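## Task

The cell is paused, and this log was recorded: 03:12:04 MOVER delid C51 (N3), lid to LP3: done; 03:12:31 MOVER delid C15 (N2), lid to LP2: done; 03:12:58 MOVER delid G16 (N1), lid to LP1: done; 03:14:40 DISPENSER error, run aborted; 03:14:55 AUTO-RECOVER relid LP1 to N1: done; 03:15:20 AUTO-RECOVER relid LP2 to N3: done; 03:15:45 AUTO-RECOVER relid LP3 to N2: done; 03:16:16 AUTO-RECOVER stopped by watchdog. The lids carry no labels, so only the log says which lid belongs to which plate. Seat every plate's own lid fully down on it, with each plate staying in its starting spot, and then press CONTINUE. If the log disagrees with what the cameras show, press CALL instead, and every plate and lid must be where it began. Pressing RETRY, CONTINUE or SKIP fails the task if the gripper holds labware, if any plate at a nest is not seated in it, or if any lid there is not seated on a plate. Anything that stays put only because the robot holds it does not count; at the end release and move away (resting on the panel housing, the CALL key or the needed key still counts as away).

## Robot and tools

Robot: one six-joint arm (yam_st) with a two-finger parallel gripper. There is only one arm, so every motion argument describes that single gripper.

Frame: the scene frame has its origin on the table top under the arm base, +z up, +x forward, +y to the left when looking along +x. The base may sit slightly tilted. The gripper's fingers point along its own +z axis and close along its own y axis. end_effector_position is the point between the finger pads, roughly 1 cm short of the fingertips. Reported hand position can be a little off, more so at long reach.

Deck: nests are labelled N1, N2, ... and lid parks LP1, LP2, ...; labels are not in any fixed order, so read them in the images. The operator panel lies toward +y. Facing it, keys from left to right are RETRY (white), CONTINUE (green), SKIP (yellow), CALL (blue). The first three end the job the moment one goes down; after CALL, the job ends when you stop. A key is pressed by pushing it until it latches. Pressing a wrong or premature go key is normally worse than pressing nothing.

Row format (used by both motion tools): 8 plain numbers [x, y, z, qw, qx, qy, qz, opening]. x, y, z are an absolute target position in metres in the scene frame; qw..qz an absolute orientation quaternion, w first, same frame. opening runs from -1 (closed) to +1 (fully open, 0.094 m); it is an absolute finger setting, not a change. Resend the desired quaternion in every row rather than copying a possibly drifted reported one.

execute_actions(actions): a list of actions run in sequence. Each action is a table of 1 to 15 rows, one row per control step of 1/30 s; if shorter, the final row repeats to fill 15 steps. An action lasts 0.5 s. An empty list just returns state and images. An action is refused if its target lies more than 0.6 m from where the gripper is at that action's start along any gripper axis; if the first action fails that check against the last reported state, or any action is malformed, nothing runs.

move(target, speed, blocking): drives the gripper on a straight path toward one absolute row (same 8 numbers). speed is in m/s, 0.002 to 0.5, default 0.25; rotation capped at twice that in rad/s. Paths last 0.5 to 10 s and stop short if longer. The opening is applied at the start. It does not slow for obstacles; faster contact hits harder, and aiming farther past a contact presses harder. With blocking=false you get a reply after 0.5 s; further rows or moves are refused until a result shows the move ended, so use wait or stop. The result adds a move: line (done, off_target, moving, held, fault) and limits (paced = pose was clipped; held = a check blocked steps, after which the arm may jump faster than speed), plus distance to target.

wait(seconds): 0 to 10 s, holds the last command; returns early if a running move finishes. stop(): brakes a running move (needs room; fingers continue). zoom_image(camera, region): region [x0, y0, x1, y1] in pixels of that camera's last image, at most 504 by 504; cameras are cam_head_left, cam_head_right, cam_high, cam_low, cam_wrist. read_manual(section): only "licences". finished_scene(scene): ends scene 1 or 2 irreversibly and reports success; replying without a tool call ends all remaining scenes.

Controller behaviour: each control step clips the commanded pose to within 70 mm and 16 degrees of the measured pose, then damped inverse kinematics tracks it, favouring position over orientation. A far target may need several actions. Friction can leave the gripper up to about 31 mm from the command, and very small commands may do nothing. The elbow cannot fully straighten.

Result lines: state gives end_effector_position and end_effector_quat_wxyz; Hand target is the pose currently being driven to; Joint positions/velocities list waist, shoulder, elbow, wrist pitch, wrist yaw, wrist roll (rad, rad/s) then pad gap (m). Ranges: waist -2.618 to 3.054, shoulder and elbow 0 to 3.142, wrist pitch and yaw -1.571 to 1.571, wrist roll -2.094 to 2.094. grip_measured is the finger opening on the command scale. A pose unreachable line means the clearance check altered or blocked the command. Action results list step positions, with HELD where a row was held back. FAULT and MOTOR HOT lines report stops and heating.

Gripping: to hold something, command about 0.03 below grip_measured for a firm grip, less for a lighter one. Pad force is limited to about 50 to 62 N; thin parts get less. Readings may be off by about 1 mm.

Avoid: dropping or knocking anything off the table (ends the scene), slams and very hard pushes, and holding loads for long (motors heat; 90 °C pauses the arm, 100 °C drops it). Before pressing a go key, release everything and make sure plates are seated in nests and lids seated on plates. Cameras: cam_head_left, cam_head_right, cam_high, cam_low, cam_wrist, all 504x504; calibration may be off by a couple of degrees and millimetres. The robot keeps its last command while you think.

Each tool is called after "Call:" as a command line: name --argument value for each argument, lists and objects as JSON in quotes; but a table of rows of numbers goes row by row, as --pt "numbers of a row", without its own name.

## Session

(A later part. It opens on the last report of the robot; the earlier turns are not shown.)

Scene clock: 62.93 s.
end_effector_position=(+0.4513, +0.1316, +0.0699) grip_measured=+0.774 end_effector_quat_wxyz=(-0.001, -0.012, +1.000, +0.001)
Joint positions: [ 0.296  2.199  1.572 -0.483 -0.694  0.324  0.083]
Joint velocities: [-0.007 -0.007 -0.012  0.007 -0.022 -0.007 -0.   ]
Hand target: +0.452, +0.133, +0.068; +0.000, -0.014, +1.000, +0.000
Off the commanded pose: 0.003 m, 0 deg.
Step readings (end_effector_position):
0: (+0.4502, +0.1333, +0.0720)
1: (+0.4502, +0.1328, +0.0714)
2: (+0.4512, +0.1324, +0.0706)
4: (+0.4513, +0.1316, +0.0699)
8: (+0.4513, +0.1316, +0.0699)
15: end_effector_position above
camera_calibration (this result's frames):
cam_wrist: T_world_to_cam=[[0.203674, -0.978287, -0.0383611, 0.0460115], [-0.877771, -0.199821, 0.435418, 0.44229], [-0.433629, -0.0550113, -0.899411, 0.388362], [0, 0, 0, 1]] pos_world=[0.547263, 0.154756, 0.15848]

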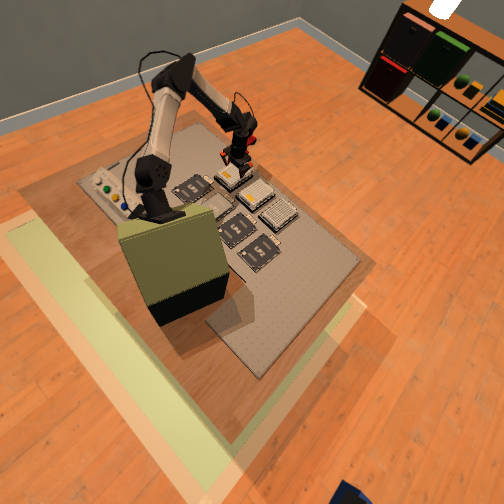

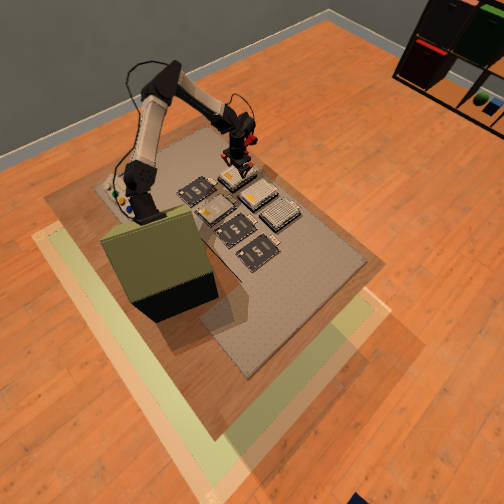

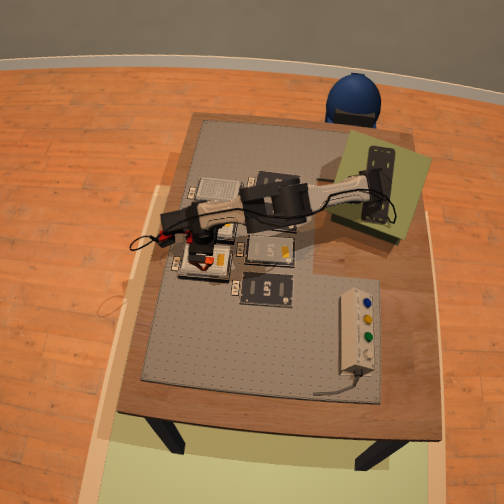

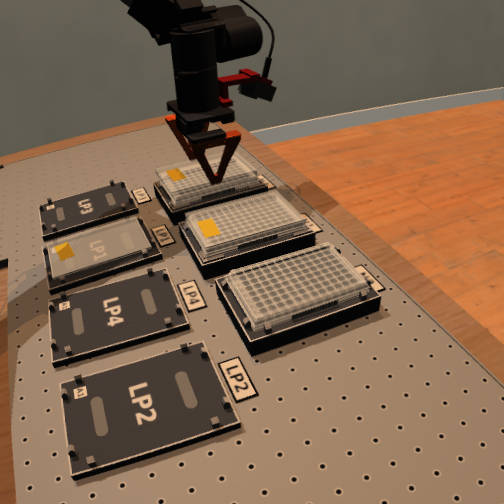

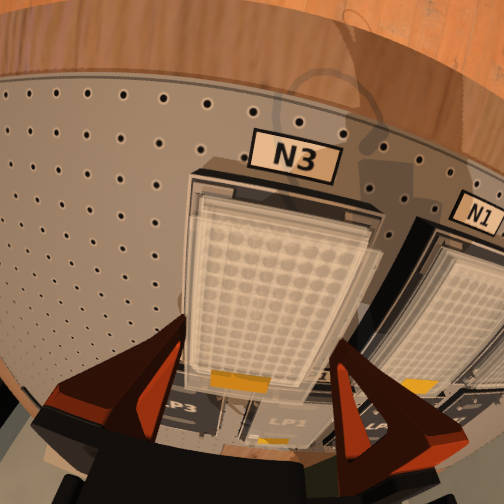

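Call:
zoom_image --camera "cam_wrist" --region '[170,150,410,290]'

Call:
zoom_image --camera "cam_low" --region '[140,130,300,240]'

Region (170, 150, 410, 290) of cam_wrist's 504x504 image, scaled by 2.100, with more detail than that image has; it fills the top 294 rows of this view, and the rest is white.

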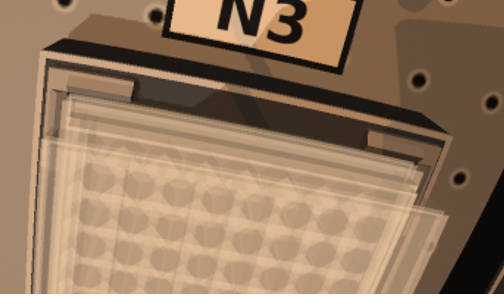

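Region (140, 130, 300, 240) of cam_low's 504x504 image, scaled by 3.150, with more detail than that image has; it fills the top 346 rows of this view, and the rest is white.

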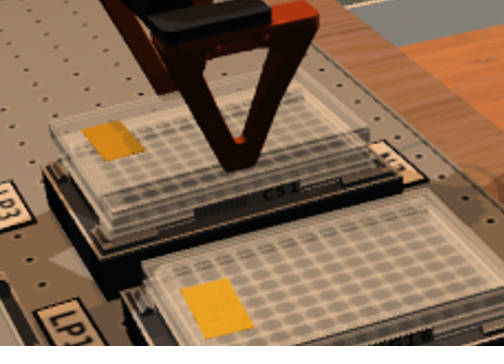

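Call:
execute_actions --actions '[[[0.463,0.139,0.068,0,-0.014,1,0,0.74],[0.463,0.139,0.068,0,-0.014,1,0,0.74],[0.4538,0.133,0.069,0,-0.014,1,0,0.74]]]'

Scene clock: 65.97 s.
end_effector_position=(+0.4563, +0.1337, +0.0702) grip_measured=+0.774 end_effector_quat_wxyz=(+0.002, -0.014, +1.000, +0.002)
Joint positions: [ 0.296  2.208  1.595 -0.489 -0.694  0.325  0.083]
Joint velocities: [ 0.002  0.002  0.007  0.037  0.007 -0.051 -0.001]
Hand target: +0.454, +0.133, +0.069; -0.000, -0.014, +1.000, +0.000
Off the commanded pose: 0.003 m, 0 deg.
Step readings (end_effector_position):
0: (+0.4513, +0.1316, +0.0699)
1: (+0.4520, +0.1320, +0.0700)
2: (+0.4543, +0.1330, +0.0701)
4: (+0.4563, +0.1337, +0.0702)
8: (+0.4563, +0.1337, +0.0702)
15: end_effector_position above
camera_calibration (this result's frames):
cam_wrist: T_world_to_cam=[[0.207404, -0.977468, -0.0392355, 0.0452922], [-0.879554, -0.203884, 0.429902, 0.448737], [-0.428215, -0.0546537, -0.902023, 0.388586], [0, 0, 0, 1]] pos_world=[0.551693, 0.157, 0.159378]

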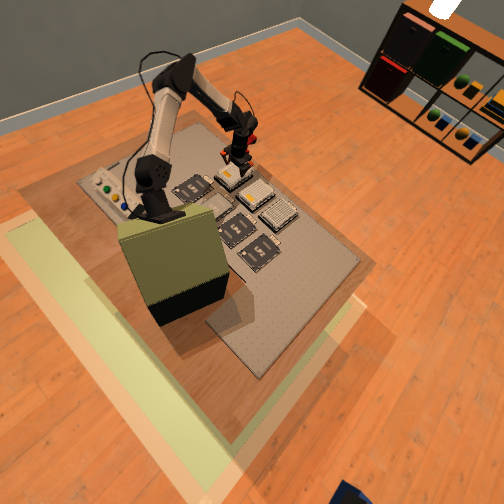

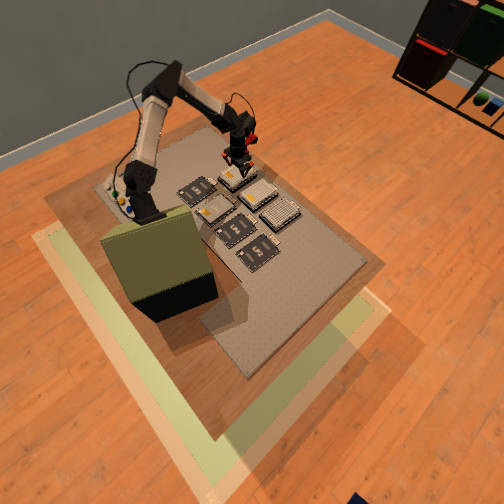

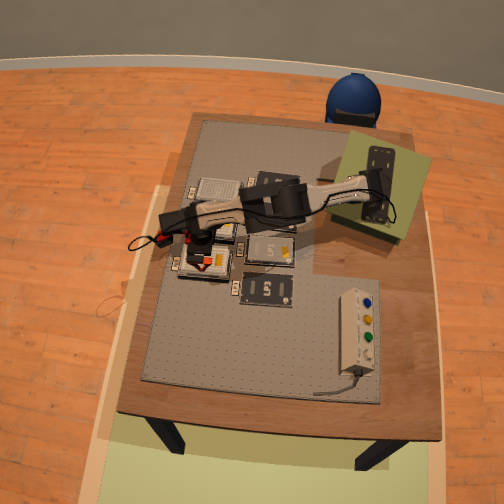

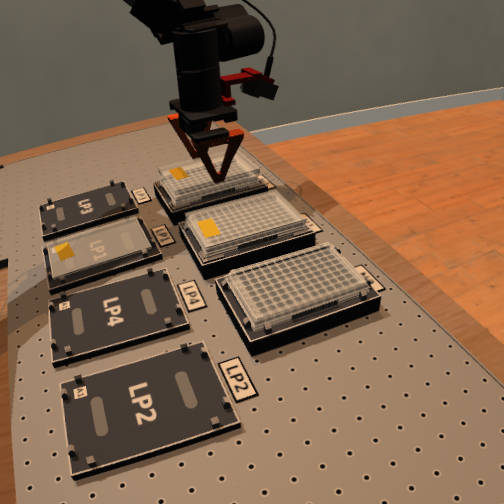

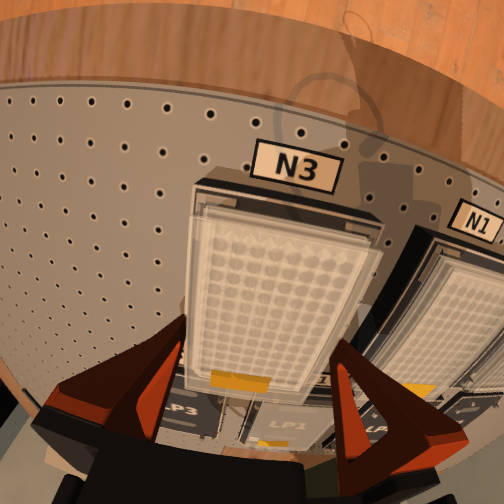

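Call:
zoom_image --camera "cam_wrist" --region '[170,150,410,290]'

Call:
zoom_image --camera "cam_low" --region '[140,130,300,240]'

Region (170, 150, 410, 290) of cam_wrist's 504x504 image, scaled by 2.100, with more detail than that image has; it fills the top 294 rows of this view, and the rest is white.

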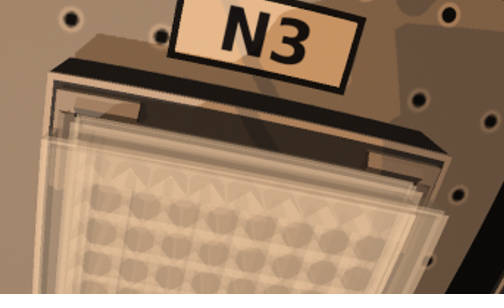

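Region (140, 130, 300, 240) of cam_low's 504x504 image, scaled by 3.150, with more detail than that image has; it fills the top 346 rows of this view, and the rest is white.

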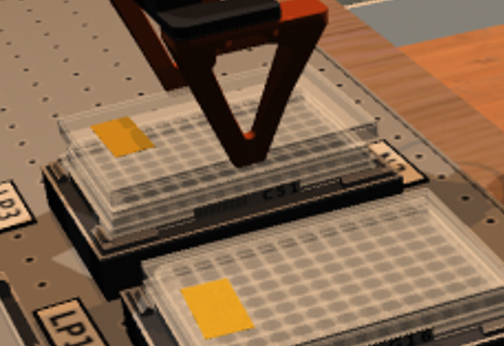

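Call:
execute_actions --actions '[[[0.449,0.130,0.066,0,-0.014,1,0,0.74],[0.449,0.130,0.066,0,-0.014,1,0,0.74],[0.454,0.1327,0.068,0,-0.014,1,0,0.74]]]'

Scene clock: 67.63 s.
end_effector_position=(+0.4569, +0.1339, +0.0702) grip_measured=+0.774 end_effector_quat_wxyz=(+0.003, -0.015, +1.000, +0.002)
Joint positions: [ 0.296  2.208  1.595 -0.486 -0.694  0.325  0.083]
Joint velocities: [ 0.002 -0.022 -0.012 -0.037 -0.007 -0.051 -0.001]
Hand target: +0.454, +0.133, +0.068; -0.000, -0.014, +1.000, +0.000
Off the commanded pose: 0.004 m, 0 deg.
Step readings (end_effector_position):
0: (+0.4563, +0.1337, +0.0702)
1: (+0.4566, +0.1338, +0.0702)
2: (+0.4569, +0.1339, +0.0702)
4: (+0.4569, +0.1339, +0.0702)
8: (+0.4569, +0.1339, +0.0702)
15: end_effector_position above
camera_calibration (this result's frames):
cam_wrist: T_world_to_cam=[[0.209393, -0.977031, -0.0395606, 0.0444386], [-0.880102, -0.205942, 0.427794, 0.449972], [-0.426115, -0.05476, -0.90301, 0.387979], [0, 0, 0, 1]] pos_world=[0.55204, 0.157332, 0.159611]

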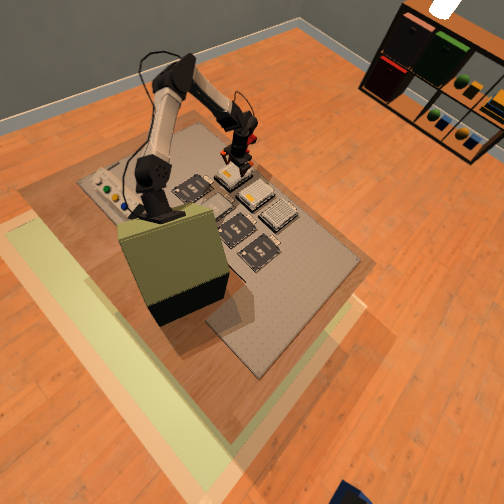

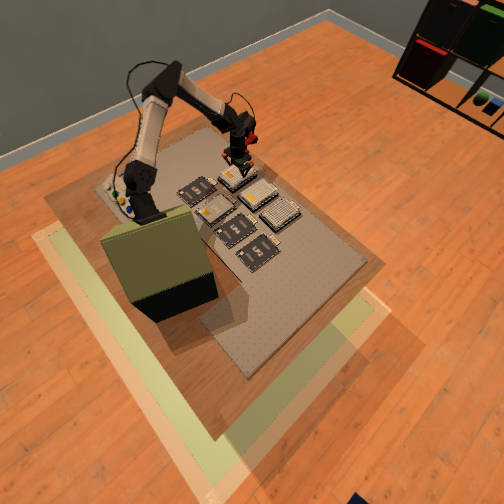

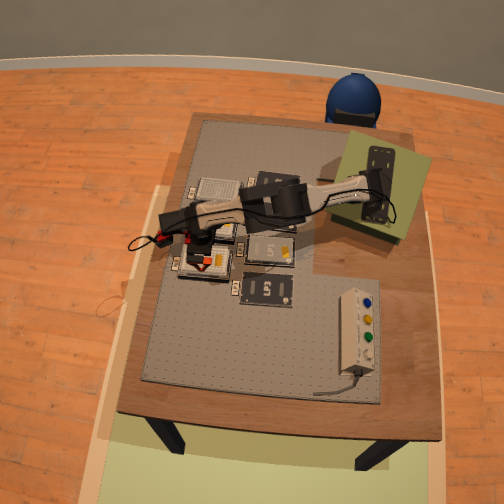

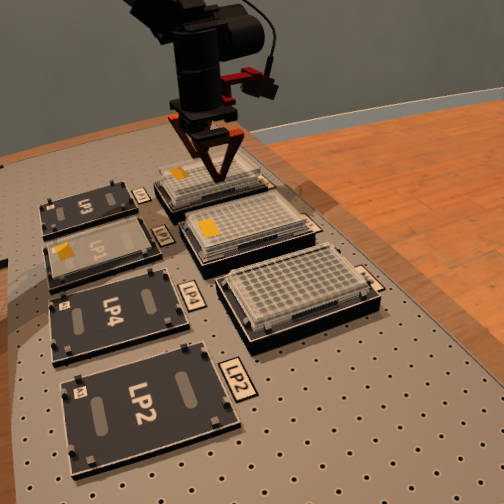

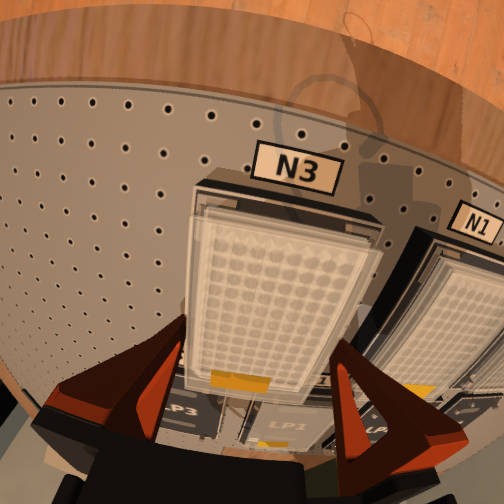

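Call:
execute_actions --actions '[[[0.4475,0.1285,0.067,0,-0.014,1,0,0.74],[0.4475,0.1285,0.067,0,-0.014,1,0,0.74],[0.454,0.1327,0.068,0,-0.014,1,0,0.74]]]'

Scene clock: 68.57 s.
end_effector_position=(+0.4550, +0.1322, +0.0691) grip_measured=+0.774 end_effector_quat_wxyz=(+0.002, -0.014, +1.000, +0.002)
Joint positions: [ 0.296  2.208  1.587 -0.482 -0.694  0.325  0.083]
Joint velocities: [-0.012  0.007  0.002 -0.037 -0.022  0.022  0.001]
Hand target: +0.454, +0.133, +0.068; -0.000, -0.014, +1.000, -0.000
Off the commanded pose: 0.002 m, 0 deg.
Step readings (end_effector_position):
0: (+0.4569, +0.1339, +0.0702)
1: (+0.4565, +0.1334, +0.0697)
2: (+0.4559, +0.1327, +0.0692)
4: (+0.4550, +0.1322, +0.0691)
8: (+0.4550, +0.1322, +0.0691)
15: end_effector_position above
camera_calibration (this result's frames):
cam_wrist: T_world_to_cam=[[0.206661, -0.977645, -0.0387351, 0.0443649], [-0.879403, -0.202957, 0.430649, 0.447447], [-0.428883, -0.0549347, -0.901688, 0.38725], [0, 0, 0, 1]] pos_world=[0.550403, 0.155459, 0.158205]

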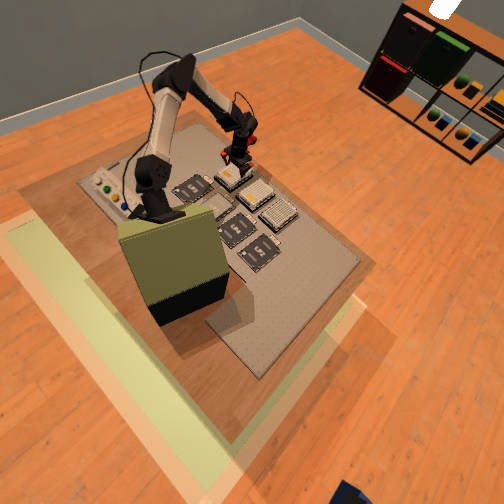

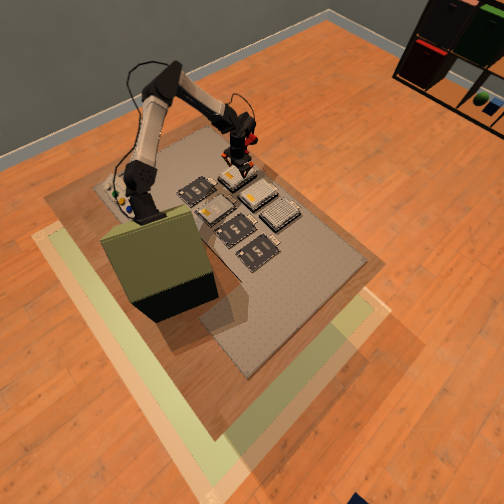

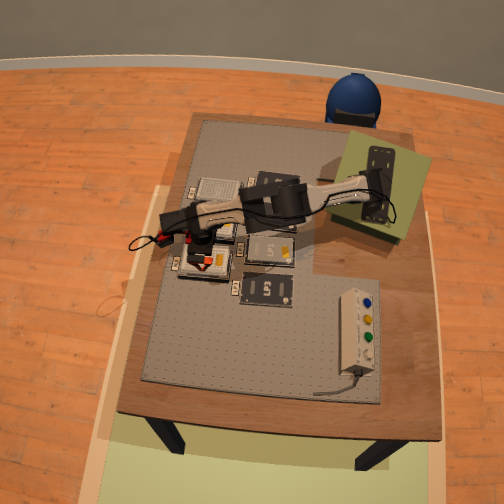

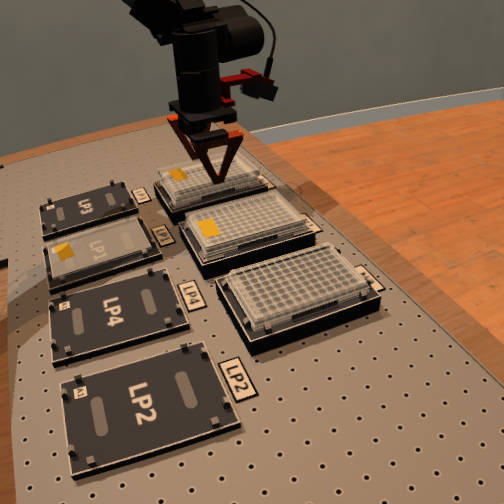

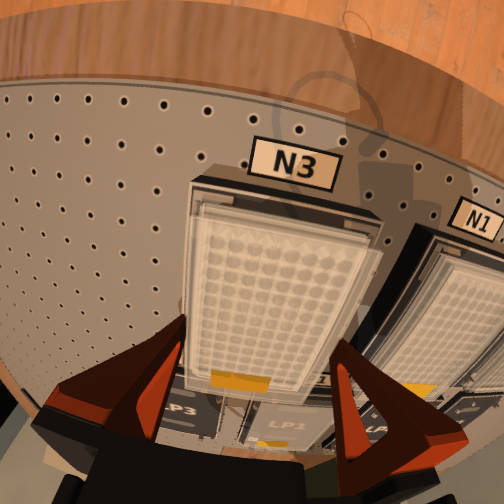

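Call:
execute_actions --actions '[[[0.452,0.134,0.058,0,-0.014,1,0,0.74],[0.452,0.134,0.058,0,-0.014,1,0,0.74],[0.454,0.1327,0.066,0,-0.014,1,0,0.74]]]'

Call:
zoom_image --camera "cam_wrist" --region '[170,150,410,290]'

Call:
zoom_image --camera "cam_low" --region '[140,130,300,240]'

Scene clock: 69.63 s.
end_effector_position=(+0.4555, +0.1327, +0.0687) grip_measured=+0.774 end_effector_quat_wxyz=(+0.003, -0.013, +1.000, +0.001)
Joint positions: [ 0.298  2.208  1.587 -0.478 -0.692  0.33   0.083]
Joint velocities: [ 0.007 -0.002 -0.002  0.022 -0.022 -0.022 -0.   ]
Hand target: +0.454, +0.133, +0.066; +0.000, -0.014, +1.000, +0.000
Off the commanded pose: 0.003 m, 0 deg.
Step readings (end_effector_position):
0: (+0.4550, +0.1322, +0.0691)
1: (+0.4552, +0.1323, +0.0690)
2: (+0.4554, +0.1327, +0.0687)
4: (+0.4555, +0.1327, +0.0687)
8: (+0.4555, +0.1327, +0.0687)
15: end_effector_position above
camera_calibration (this result's frames):
cam_wrist: T_world_to_cam=[[0.205299, -0.977967, -0.0378432, 0.0453537], [-0.880716, -0.201471, 0.42866, 0.448705], [-0.42684, -0.0546743, -0.902673, 0.386204], [0, 0, 0, 1]] pos_world=[0.550718, 0.155871, 0.15799]

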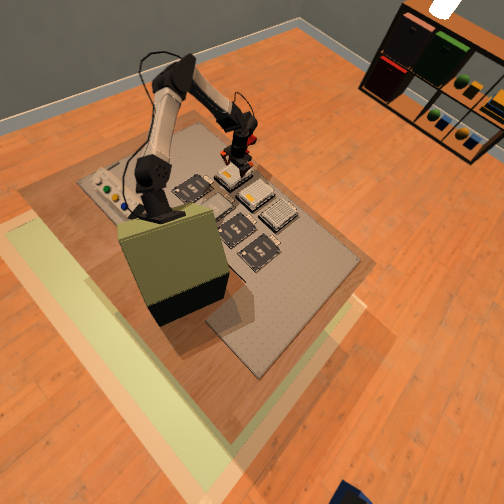

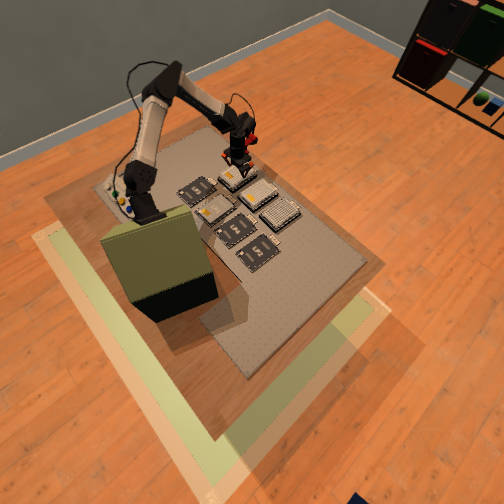

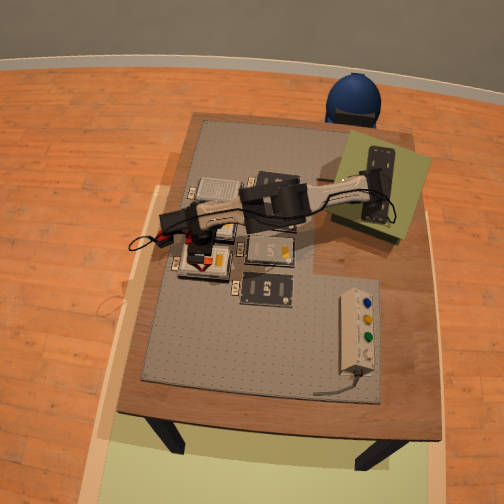

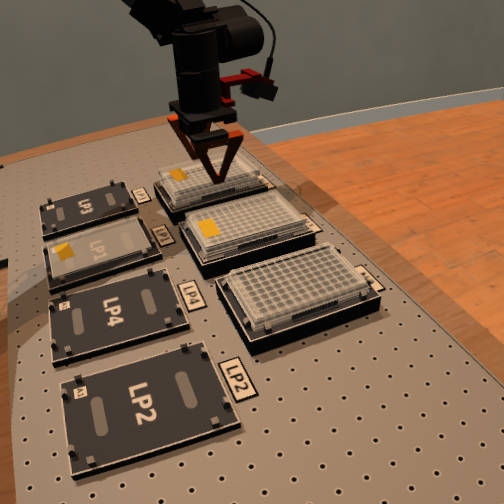

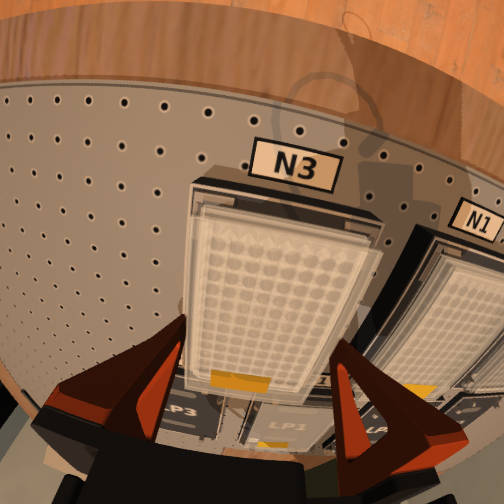

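Region (170, 150, 410, 290) of cam_wrist's 504x504 image, scaled by 2.100, with more detail than that image has; it fills the top 294 rows of this view, and the rest is white.

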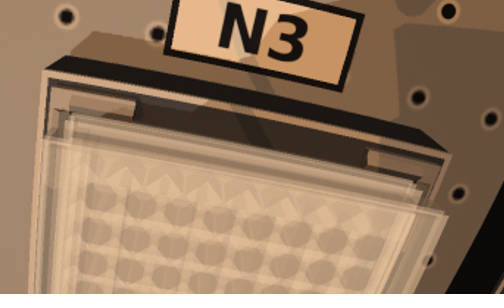

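Region (140, 130, 300, 240) of cam_low's 504x504 image, scaled by 3.150, with more detail than that image has; it fills the top 346 rows of this view, and the rest is white.

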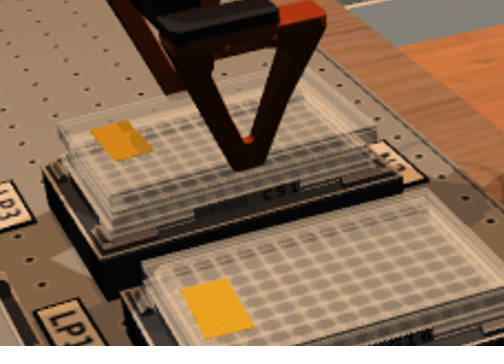

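Call:
execute_actions --actions '[[[0.449,0.132,0.056,0,-0.014,1,0,0.74],[0.449,0.132,0.056,0,-0.014,1,0,0.74],[0.454,0.1327,0.066,0,-0.014,1,0,0.74]]]'

Scene clock: 70.50 s.
end_effector_position=(+0.4565, +0.1336, +0.0681) grip_measured=+0.774 end_effector_quat_wxyz=(+0.005, -0.014, +1.000, +0.002)
Joint positions: [ 0.3    2.208  1.587 -0.471 -0.69   0.333  0.083]
Joint velocities: [-0.002 -0.017  0.012 -0.022 -0.037 -0.081 -0.001]
Hand target: +0.454, +0.133, +0.066; -0.000, -0.014, +1.000, -0.000
Off the commanded pose: 0.003 m, 1 deg.
Step readings (end_effector_position):
0: (+0.4555, +0.1327, +0.0687)
1: (+0.4558, +0.1330, +0.0685)
2: (+0.4565, +0.1335, +0.0682)
4: (+0.4566, +0.1336, +0.0681)
8: (+0.4565, +0.1336, +0.0681)
15: end_effector_position above
camera_calibration (this result's frames):
cam_wrist: T_world_to_cam=[[0.207898, -0.977432, -0.0374773, 0.0447208], [-0.88217, -0.203912, 0.424494, 0.451327], [-0.422556, -0.0551901, -0.904655, 0.384479], [0, 0, 0, 1]] pos_world=[0.551313, 0.156962, 0.157911]

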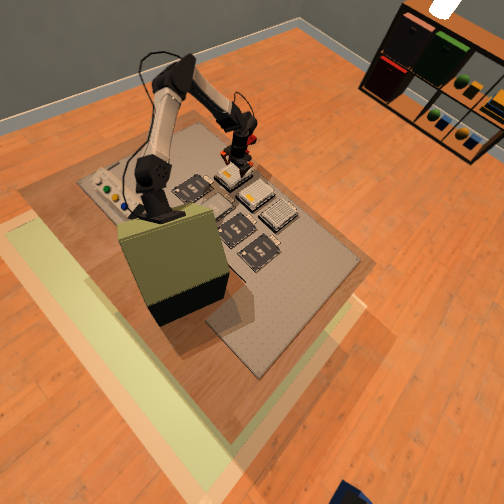

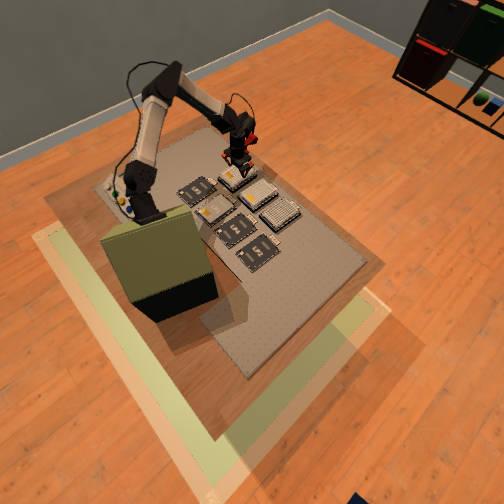

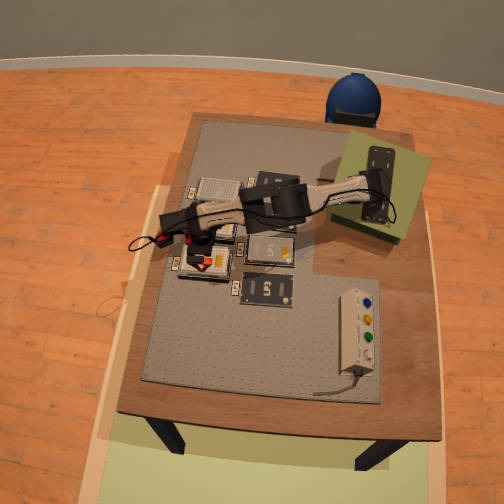

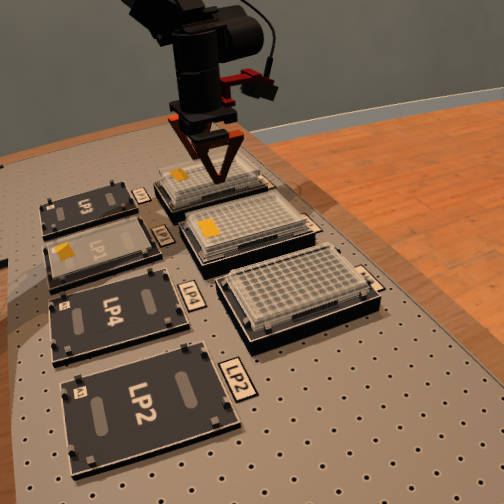

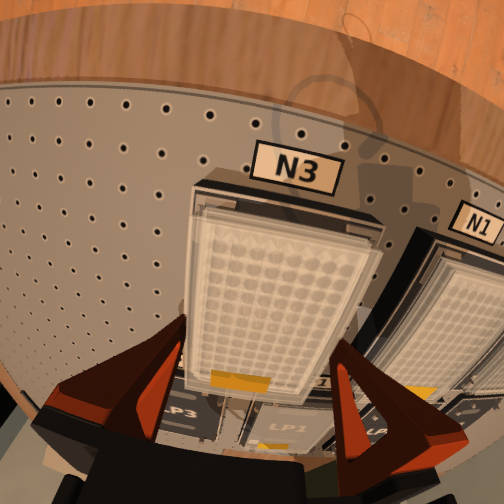

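Call:
execute_actions --actions '[[[0.4465,0.1285,0.065,0,-0.014,1,0,0.74],[0.4465,0.1285,0.065,0,-0.014,1,0,0.74],[0.454,0.1327,0.066,0,-0.014,1,0,0.74]]]'

Call:
zoom_image --camera "cam_wrist" --region '[170,150,410,290]'

Scene clock: 71.33 s.
end_effector_position=(+0.4542, +0.1320, +0.0672) grip_measured=+0.774 end_effector_quat_wxyz=(+0.003, -0.012, +1.000, +0.001)
Joint positions: [ 0.3    2.208  1.58  -0.471 -0.69   0.333  0.083]
Joint velocities: [ 0.012 -0.022  0.007  0.007  0.051  0.051 -0.   ]
Hand target: +0.454, +0.133, +0.066; +0.000, -0.014, +1.000, +0.000
Off the commanded pose: 0.001 m, 0 deg.
Step readings (end_effector_position):
0: (+0.4565, +0.1336, +0.0681)
1: (+0.4562, +0.1332, +0.0678)
2: (+0.4556, +0.1326, +0.0673)
4: (+0.4544, +0.1320, +0.0672)
8: (+0.4542, +0.1320, +0.0672)
15: end_effector_position above
camera_calibration (this result's frames):
cam_wrist: T_world_to_cam=[[0.203812, -0.978322, -0.036707, 0.0454903], [-0.880855, -0.199612, 0.429243, 0.447864], [-0.427265, -0.0551511, -0.902443, 0.384594], [0, 0, 0, 1]] pos_world=[0.549556, 0.155114, 0.156502]

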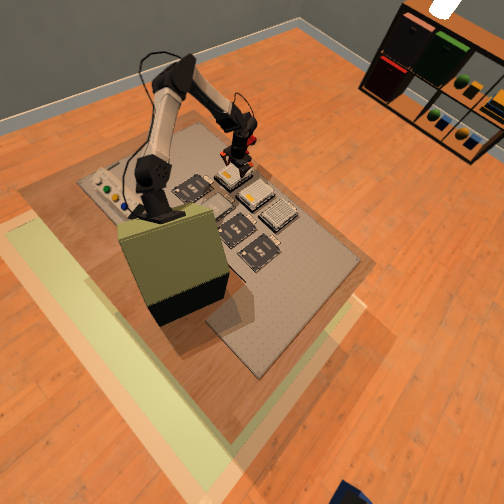

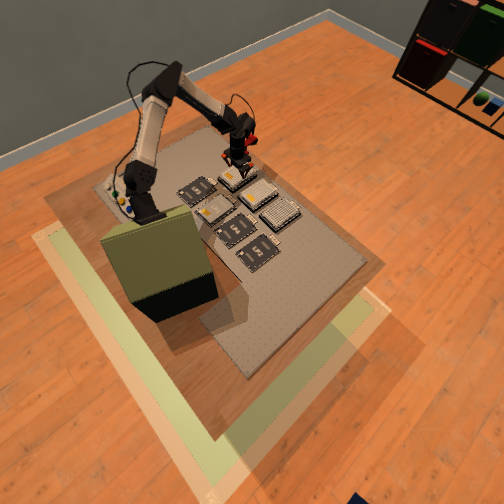

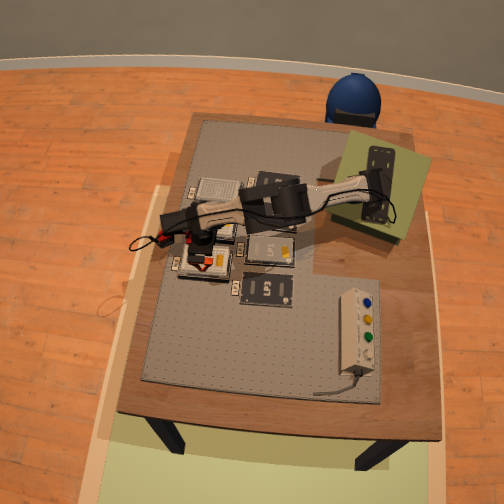

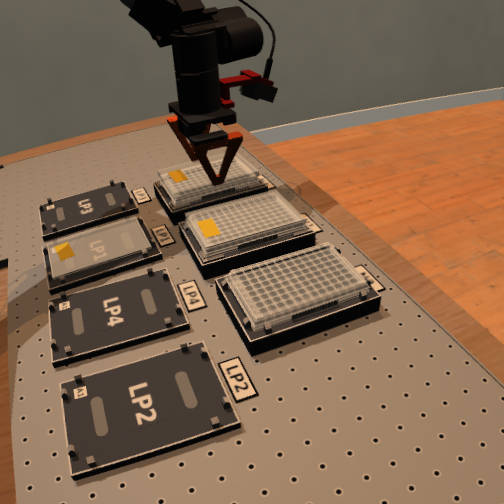

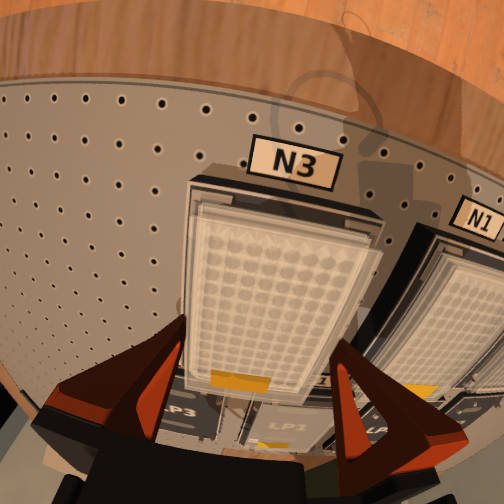

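Region (170, 150, 410, 290) of cam_wrist's 504x504 image, scaled by 2.100, with more detail than that image has; it fills the top 294 rows of this view, and the rest is white.

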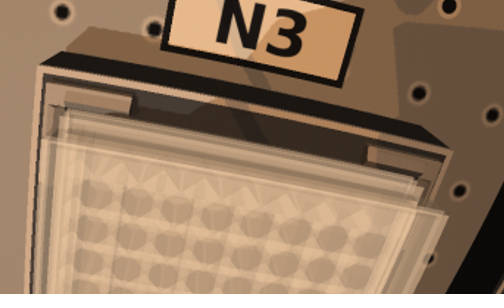

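Call:
execute_actions --actions '[[[0.4542,0.1322,0.067,0.002,-0.013,1,0,0.77],[0.4542,0.1322,0.067,0.002,-0.013,1,0,0.78],[0.4542,0.1322,0.067,0.002,-0.013,1,0,0.79],[0.4542,0.1322,0.067,0.002,-0.013,1,0,0.80],[0.4542,0.1322,0.067,0.002,-0.013,1,0,0.81],[0.4542,0.1322,0.067,0.002,-0.013,1,0,0.82],[0.4542,0.1322,0.067,0.002,-0.013,1,0,0.85],[0.4542,0.1322,0.067,0.002,-0.013,1,0,0.9],[0.4542,0.1322,0.067,0.002,-0.013,1,0,1]]]'

Call:
zoom_image --camera "cam_wrist" --region '[170,150,410,290]'

Call:
zoom_image --camera "cam_low" --region '[140,130,340,280]'

Scene clock: 72.50 s.
end_effector_position=(+0.4542, +0.1320, +0.0672) grip_measured=+1.000 end_effector_quat_wxyz=(+0.003, -0.012, +1.000, +0.001)
Joint positions: [ 0.3    2.208  1.58  -0.471 -0.69   0.333  0.094]
Joint velocities: [-0.002  0.002 -0.017 -0.007  0.066  0.051  0.   ]
Hand target: +0.454, +0.132, +0.067; +0.002, -0.013, +1.000, +0.000
Off the commanded pose: 0.000 m, 0 deg.
Step readings (end_effector_position):
0: (+0.4542, +0.1320, +0.0672)
1: (+0.4542, +0.1320, +0.0672)
2: (+0.4542, +0.1320, +0.0672)
4: (+0.4542, +0.1320, +0.0672)
8: (+0.4542, +0.1320, +0.0672)
15: end_effector_position above
camera_calibration (this result's frames):
cam_wrist: T_world_to_cam=[[0.203812, -0.978322, -0.036707, 0.0454903], [-0.880855, -0.199612, 0.429243, 0.447864], [-0.427265, -0.0551511, -0.902443, 0.384594], [0, 0, 0, 1]] pos_world=[0.549556, 0.155114, 0.156502]

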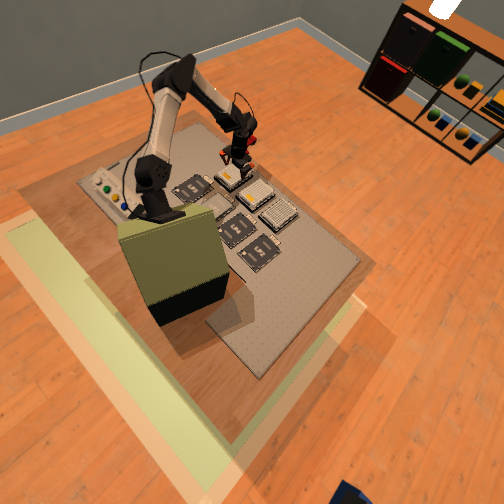

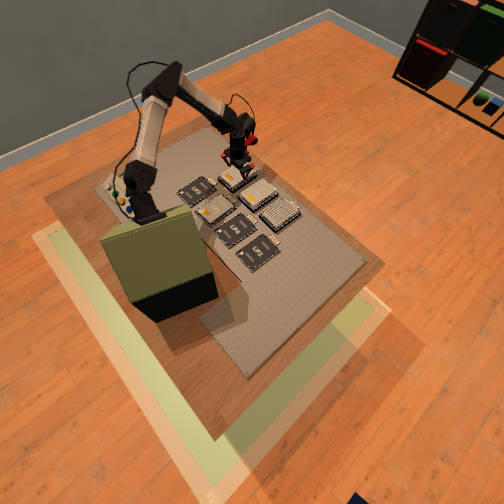

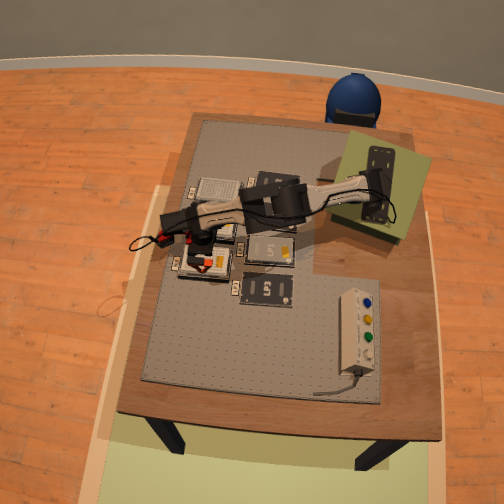

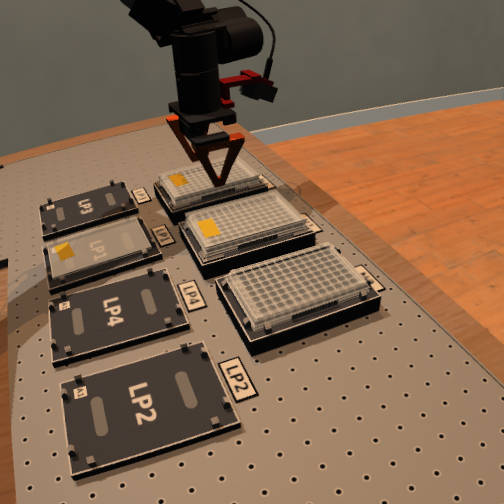

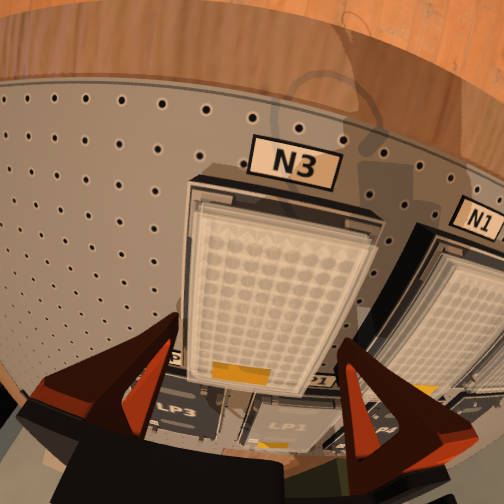

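Region (170, 150, 410, 290) of cam_wrist's 504x504 image, scaled by 2.100, with more detail than that image has; it fills the top 294 rows of this view, and the rest is white.

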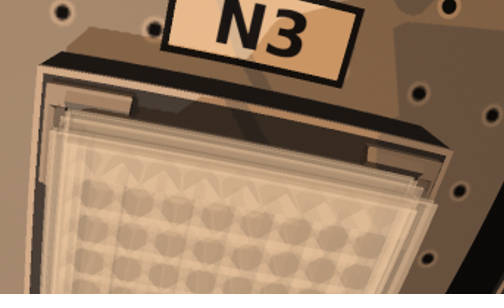

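Region (140, 130, 340, 280) of cam_low's 504x504 image, scaled by 2.520, with more detail than that image has; it fills the top 378 rows of this view, and the rest is white.

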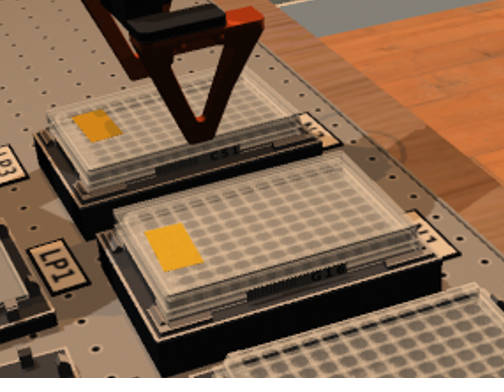

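Call:
move --target '[0.452,0.132,0.125,0,-0.014,1,0,1]' --speed 0.15

Call:
zoom_image --camera "cam_low" --region '[140,130,340,280]'

Call:
zoom_image --camera "cam_wrist" --region '[150,150,450,420]'

Scene clock: 73.87 s.
end_effector_position=(+0.4532, +0.1309, +0.1212) grip_measured=+1.000 end_effector_quat_wxyz=(+0.003, -0.015, +1.000, -0.002)
Joint positions: [ 0.22   2.106  1.58  -0.637 -0.718  0.23   0.094]
Joint velocities: [-0.002  0.002 -0.002 -0.066 -0.022 -0.037  0.   ]
Hand target: +0.452, +0.132, +0.125; -0.000, -0.014, +1.000, +0.000
Off the commanded pose: 0.004 m, 0 deg.
move: done
camera_calibration (this result's frames):
cam_wrist: T_world_to_cam=[[0.20968, -0.977293, -0.0305479, 0.043041], [-0.879524, -0.202169, 0.430772, 0.423158], [-0.427166, -0.0634567, -0.901944, 0.433739], [0, 0, 0, 1]] pos_world=[0.548432, 0.155137, 0.210238]

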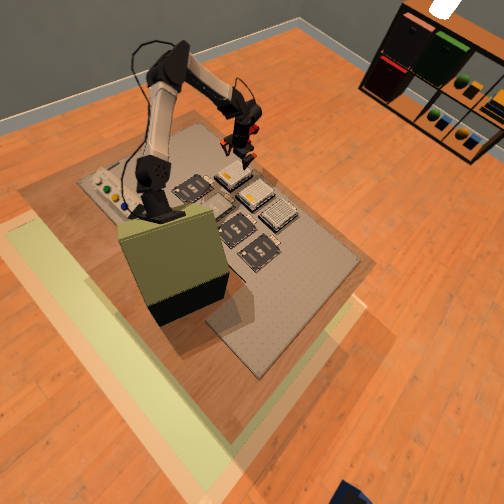

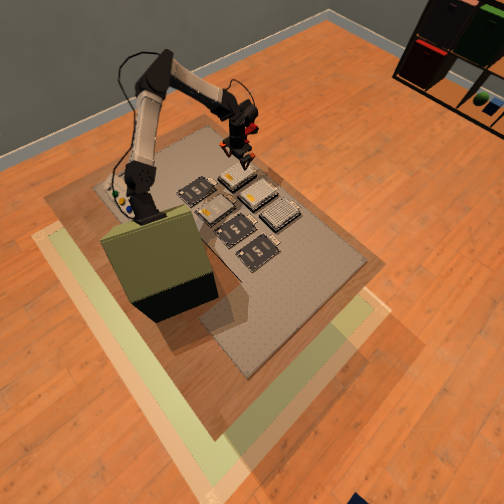

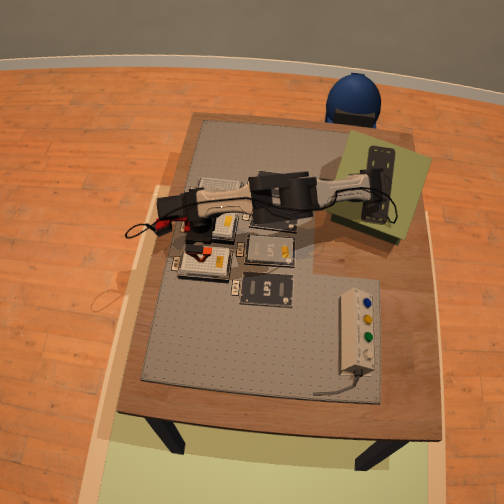

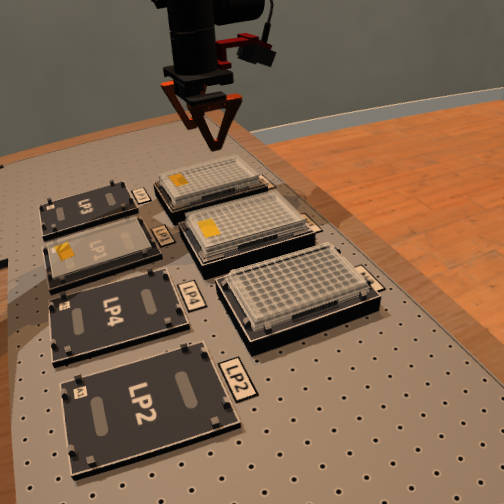

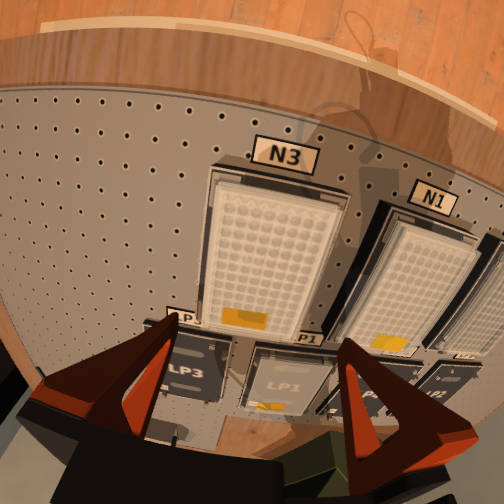

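Region (140, 130, 340, 280) of cam_low's 504x504 image, scaled by 2.520, with more detail than that image has; it fills the top 378 rows of this view, and the rest is white.

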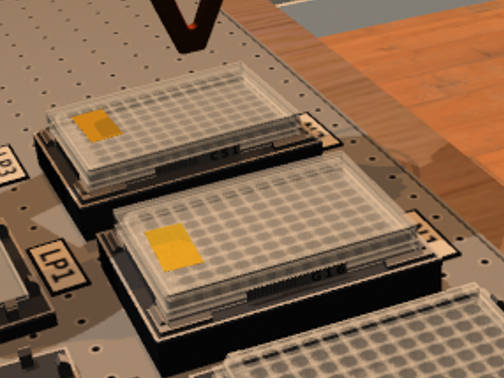

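Region (150, 150, 450, 420) of cam_wrist's 504x504 image, scaled by 1.680, with more detail than that image has; it fills the top 454 rows of this view, and the rest is white.

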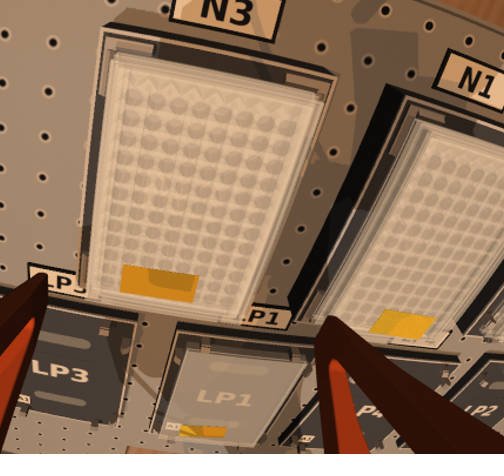

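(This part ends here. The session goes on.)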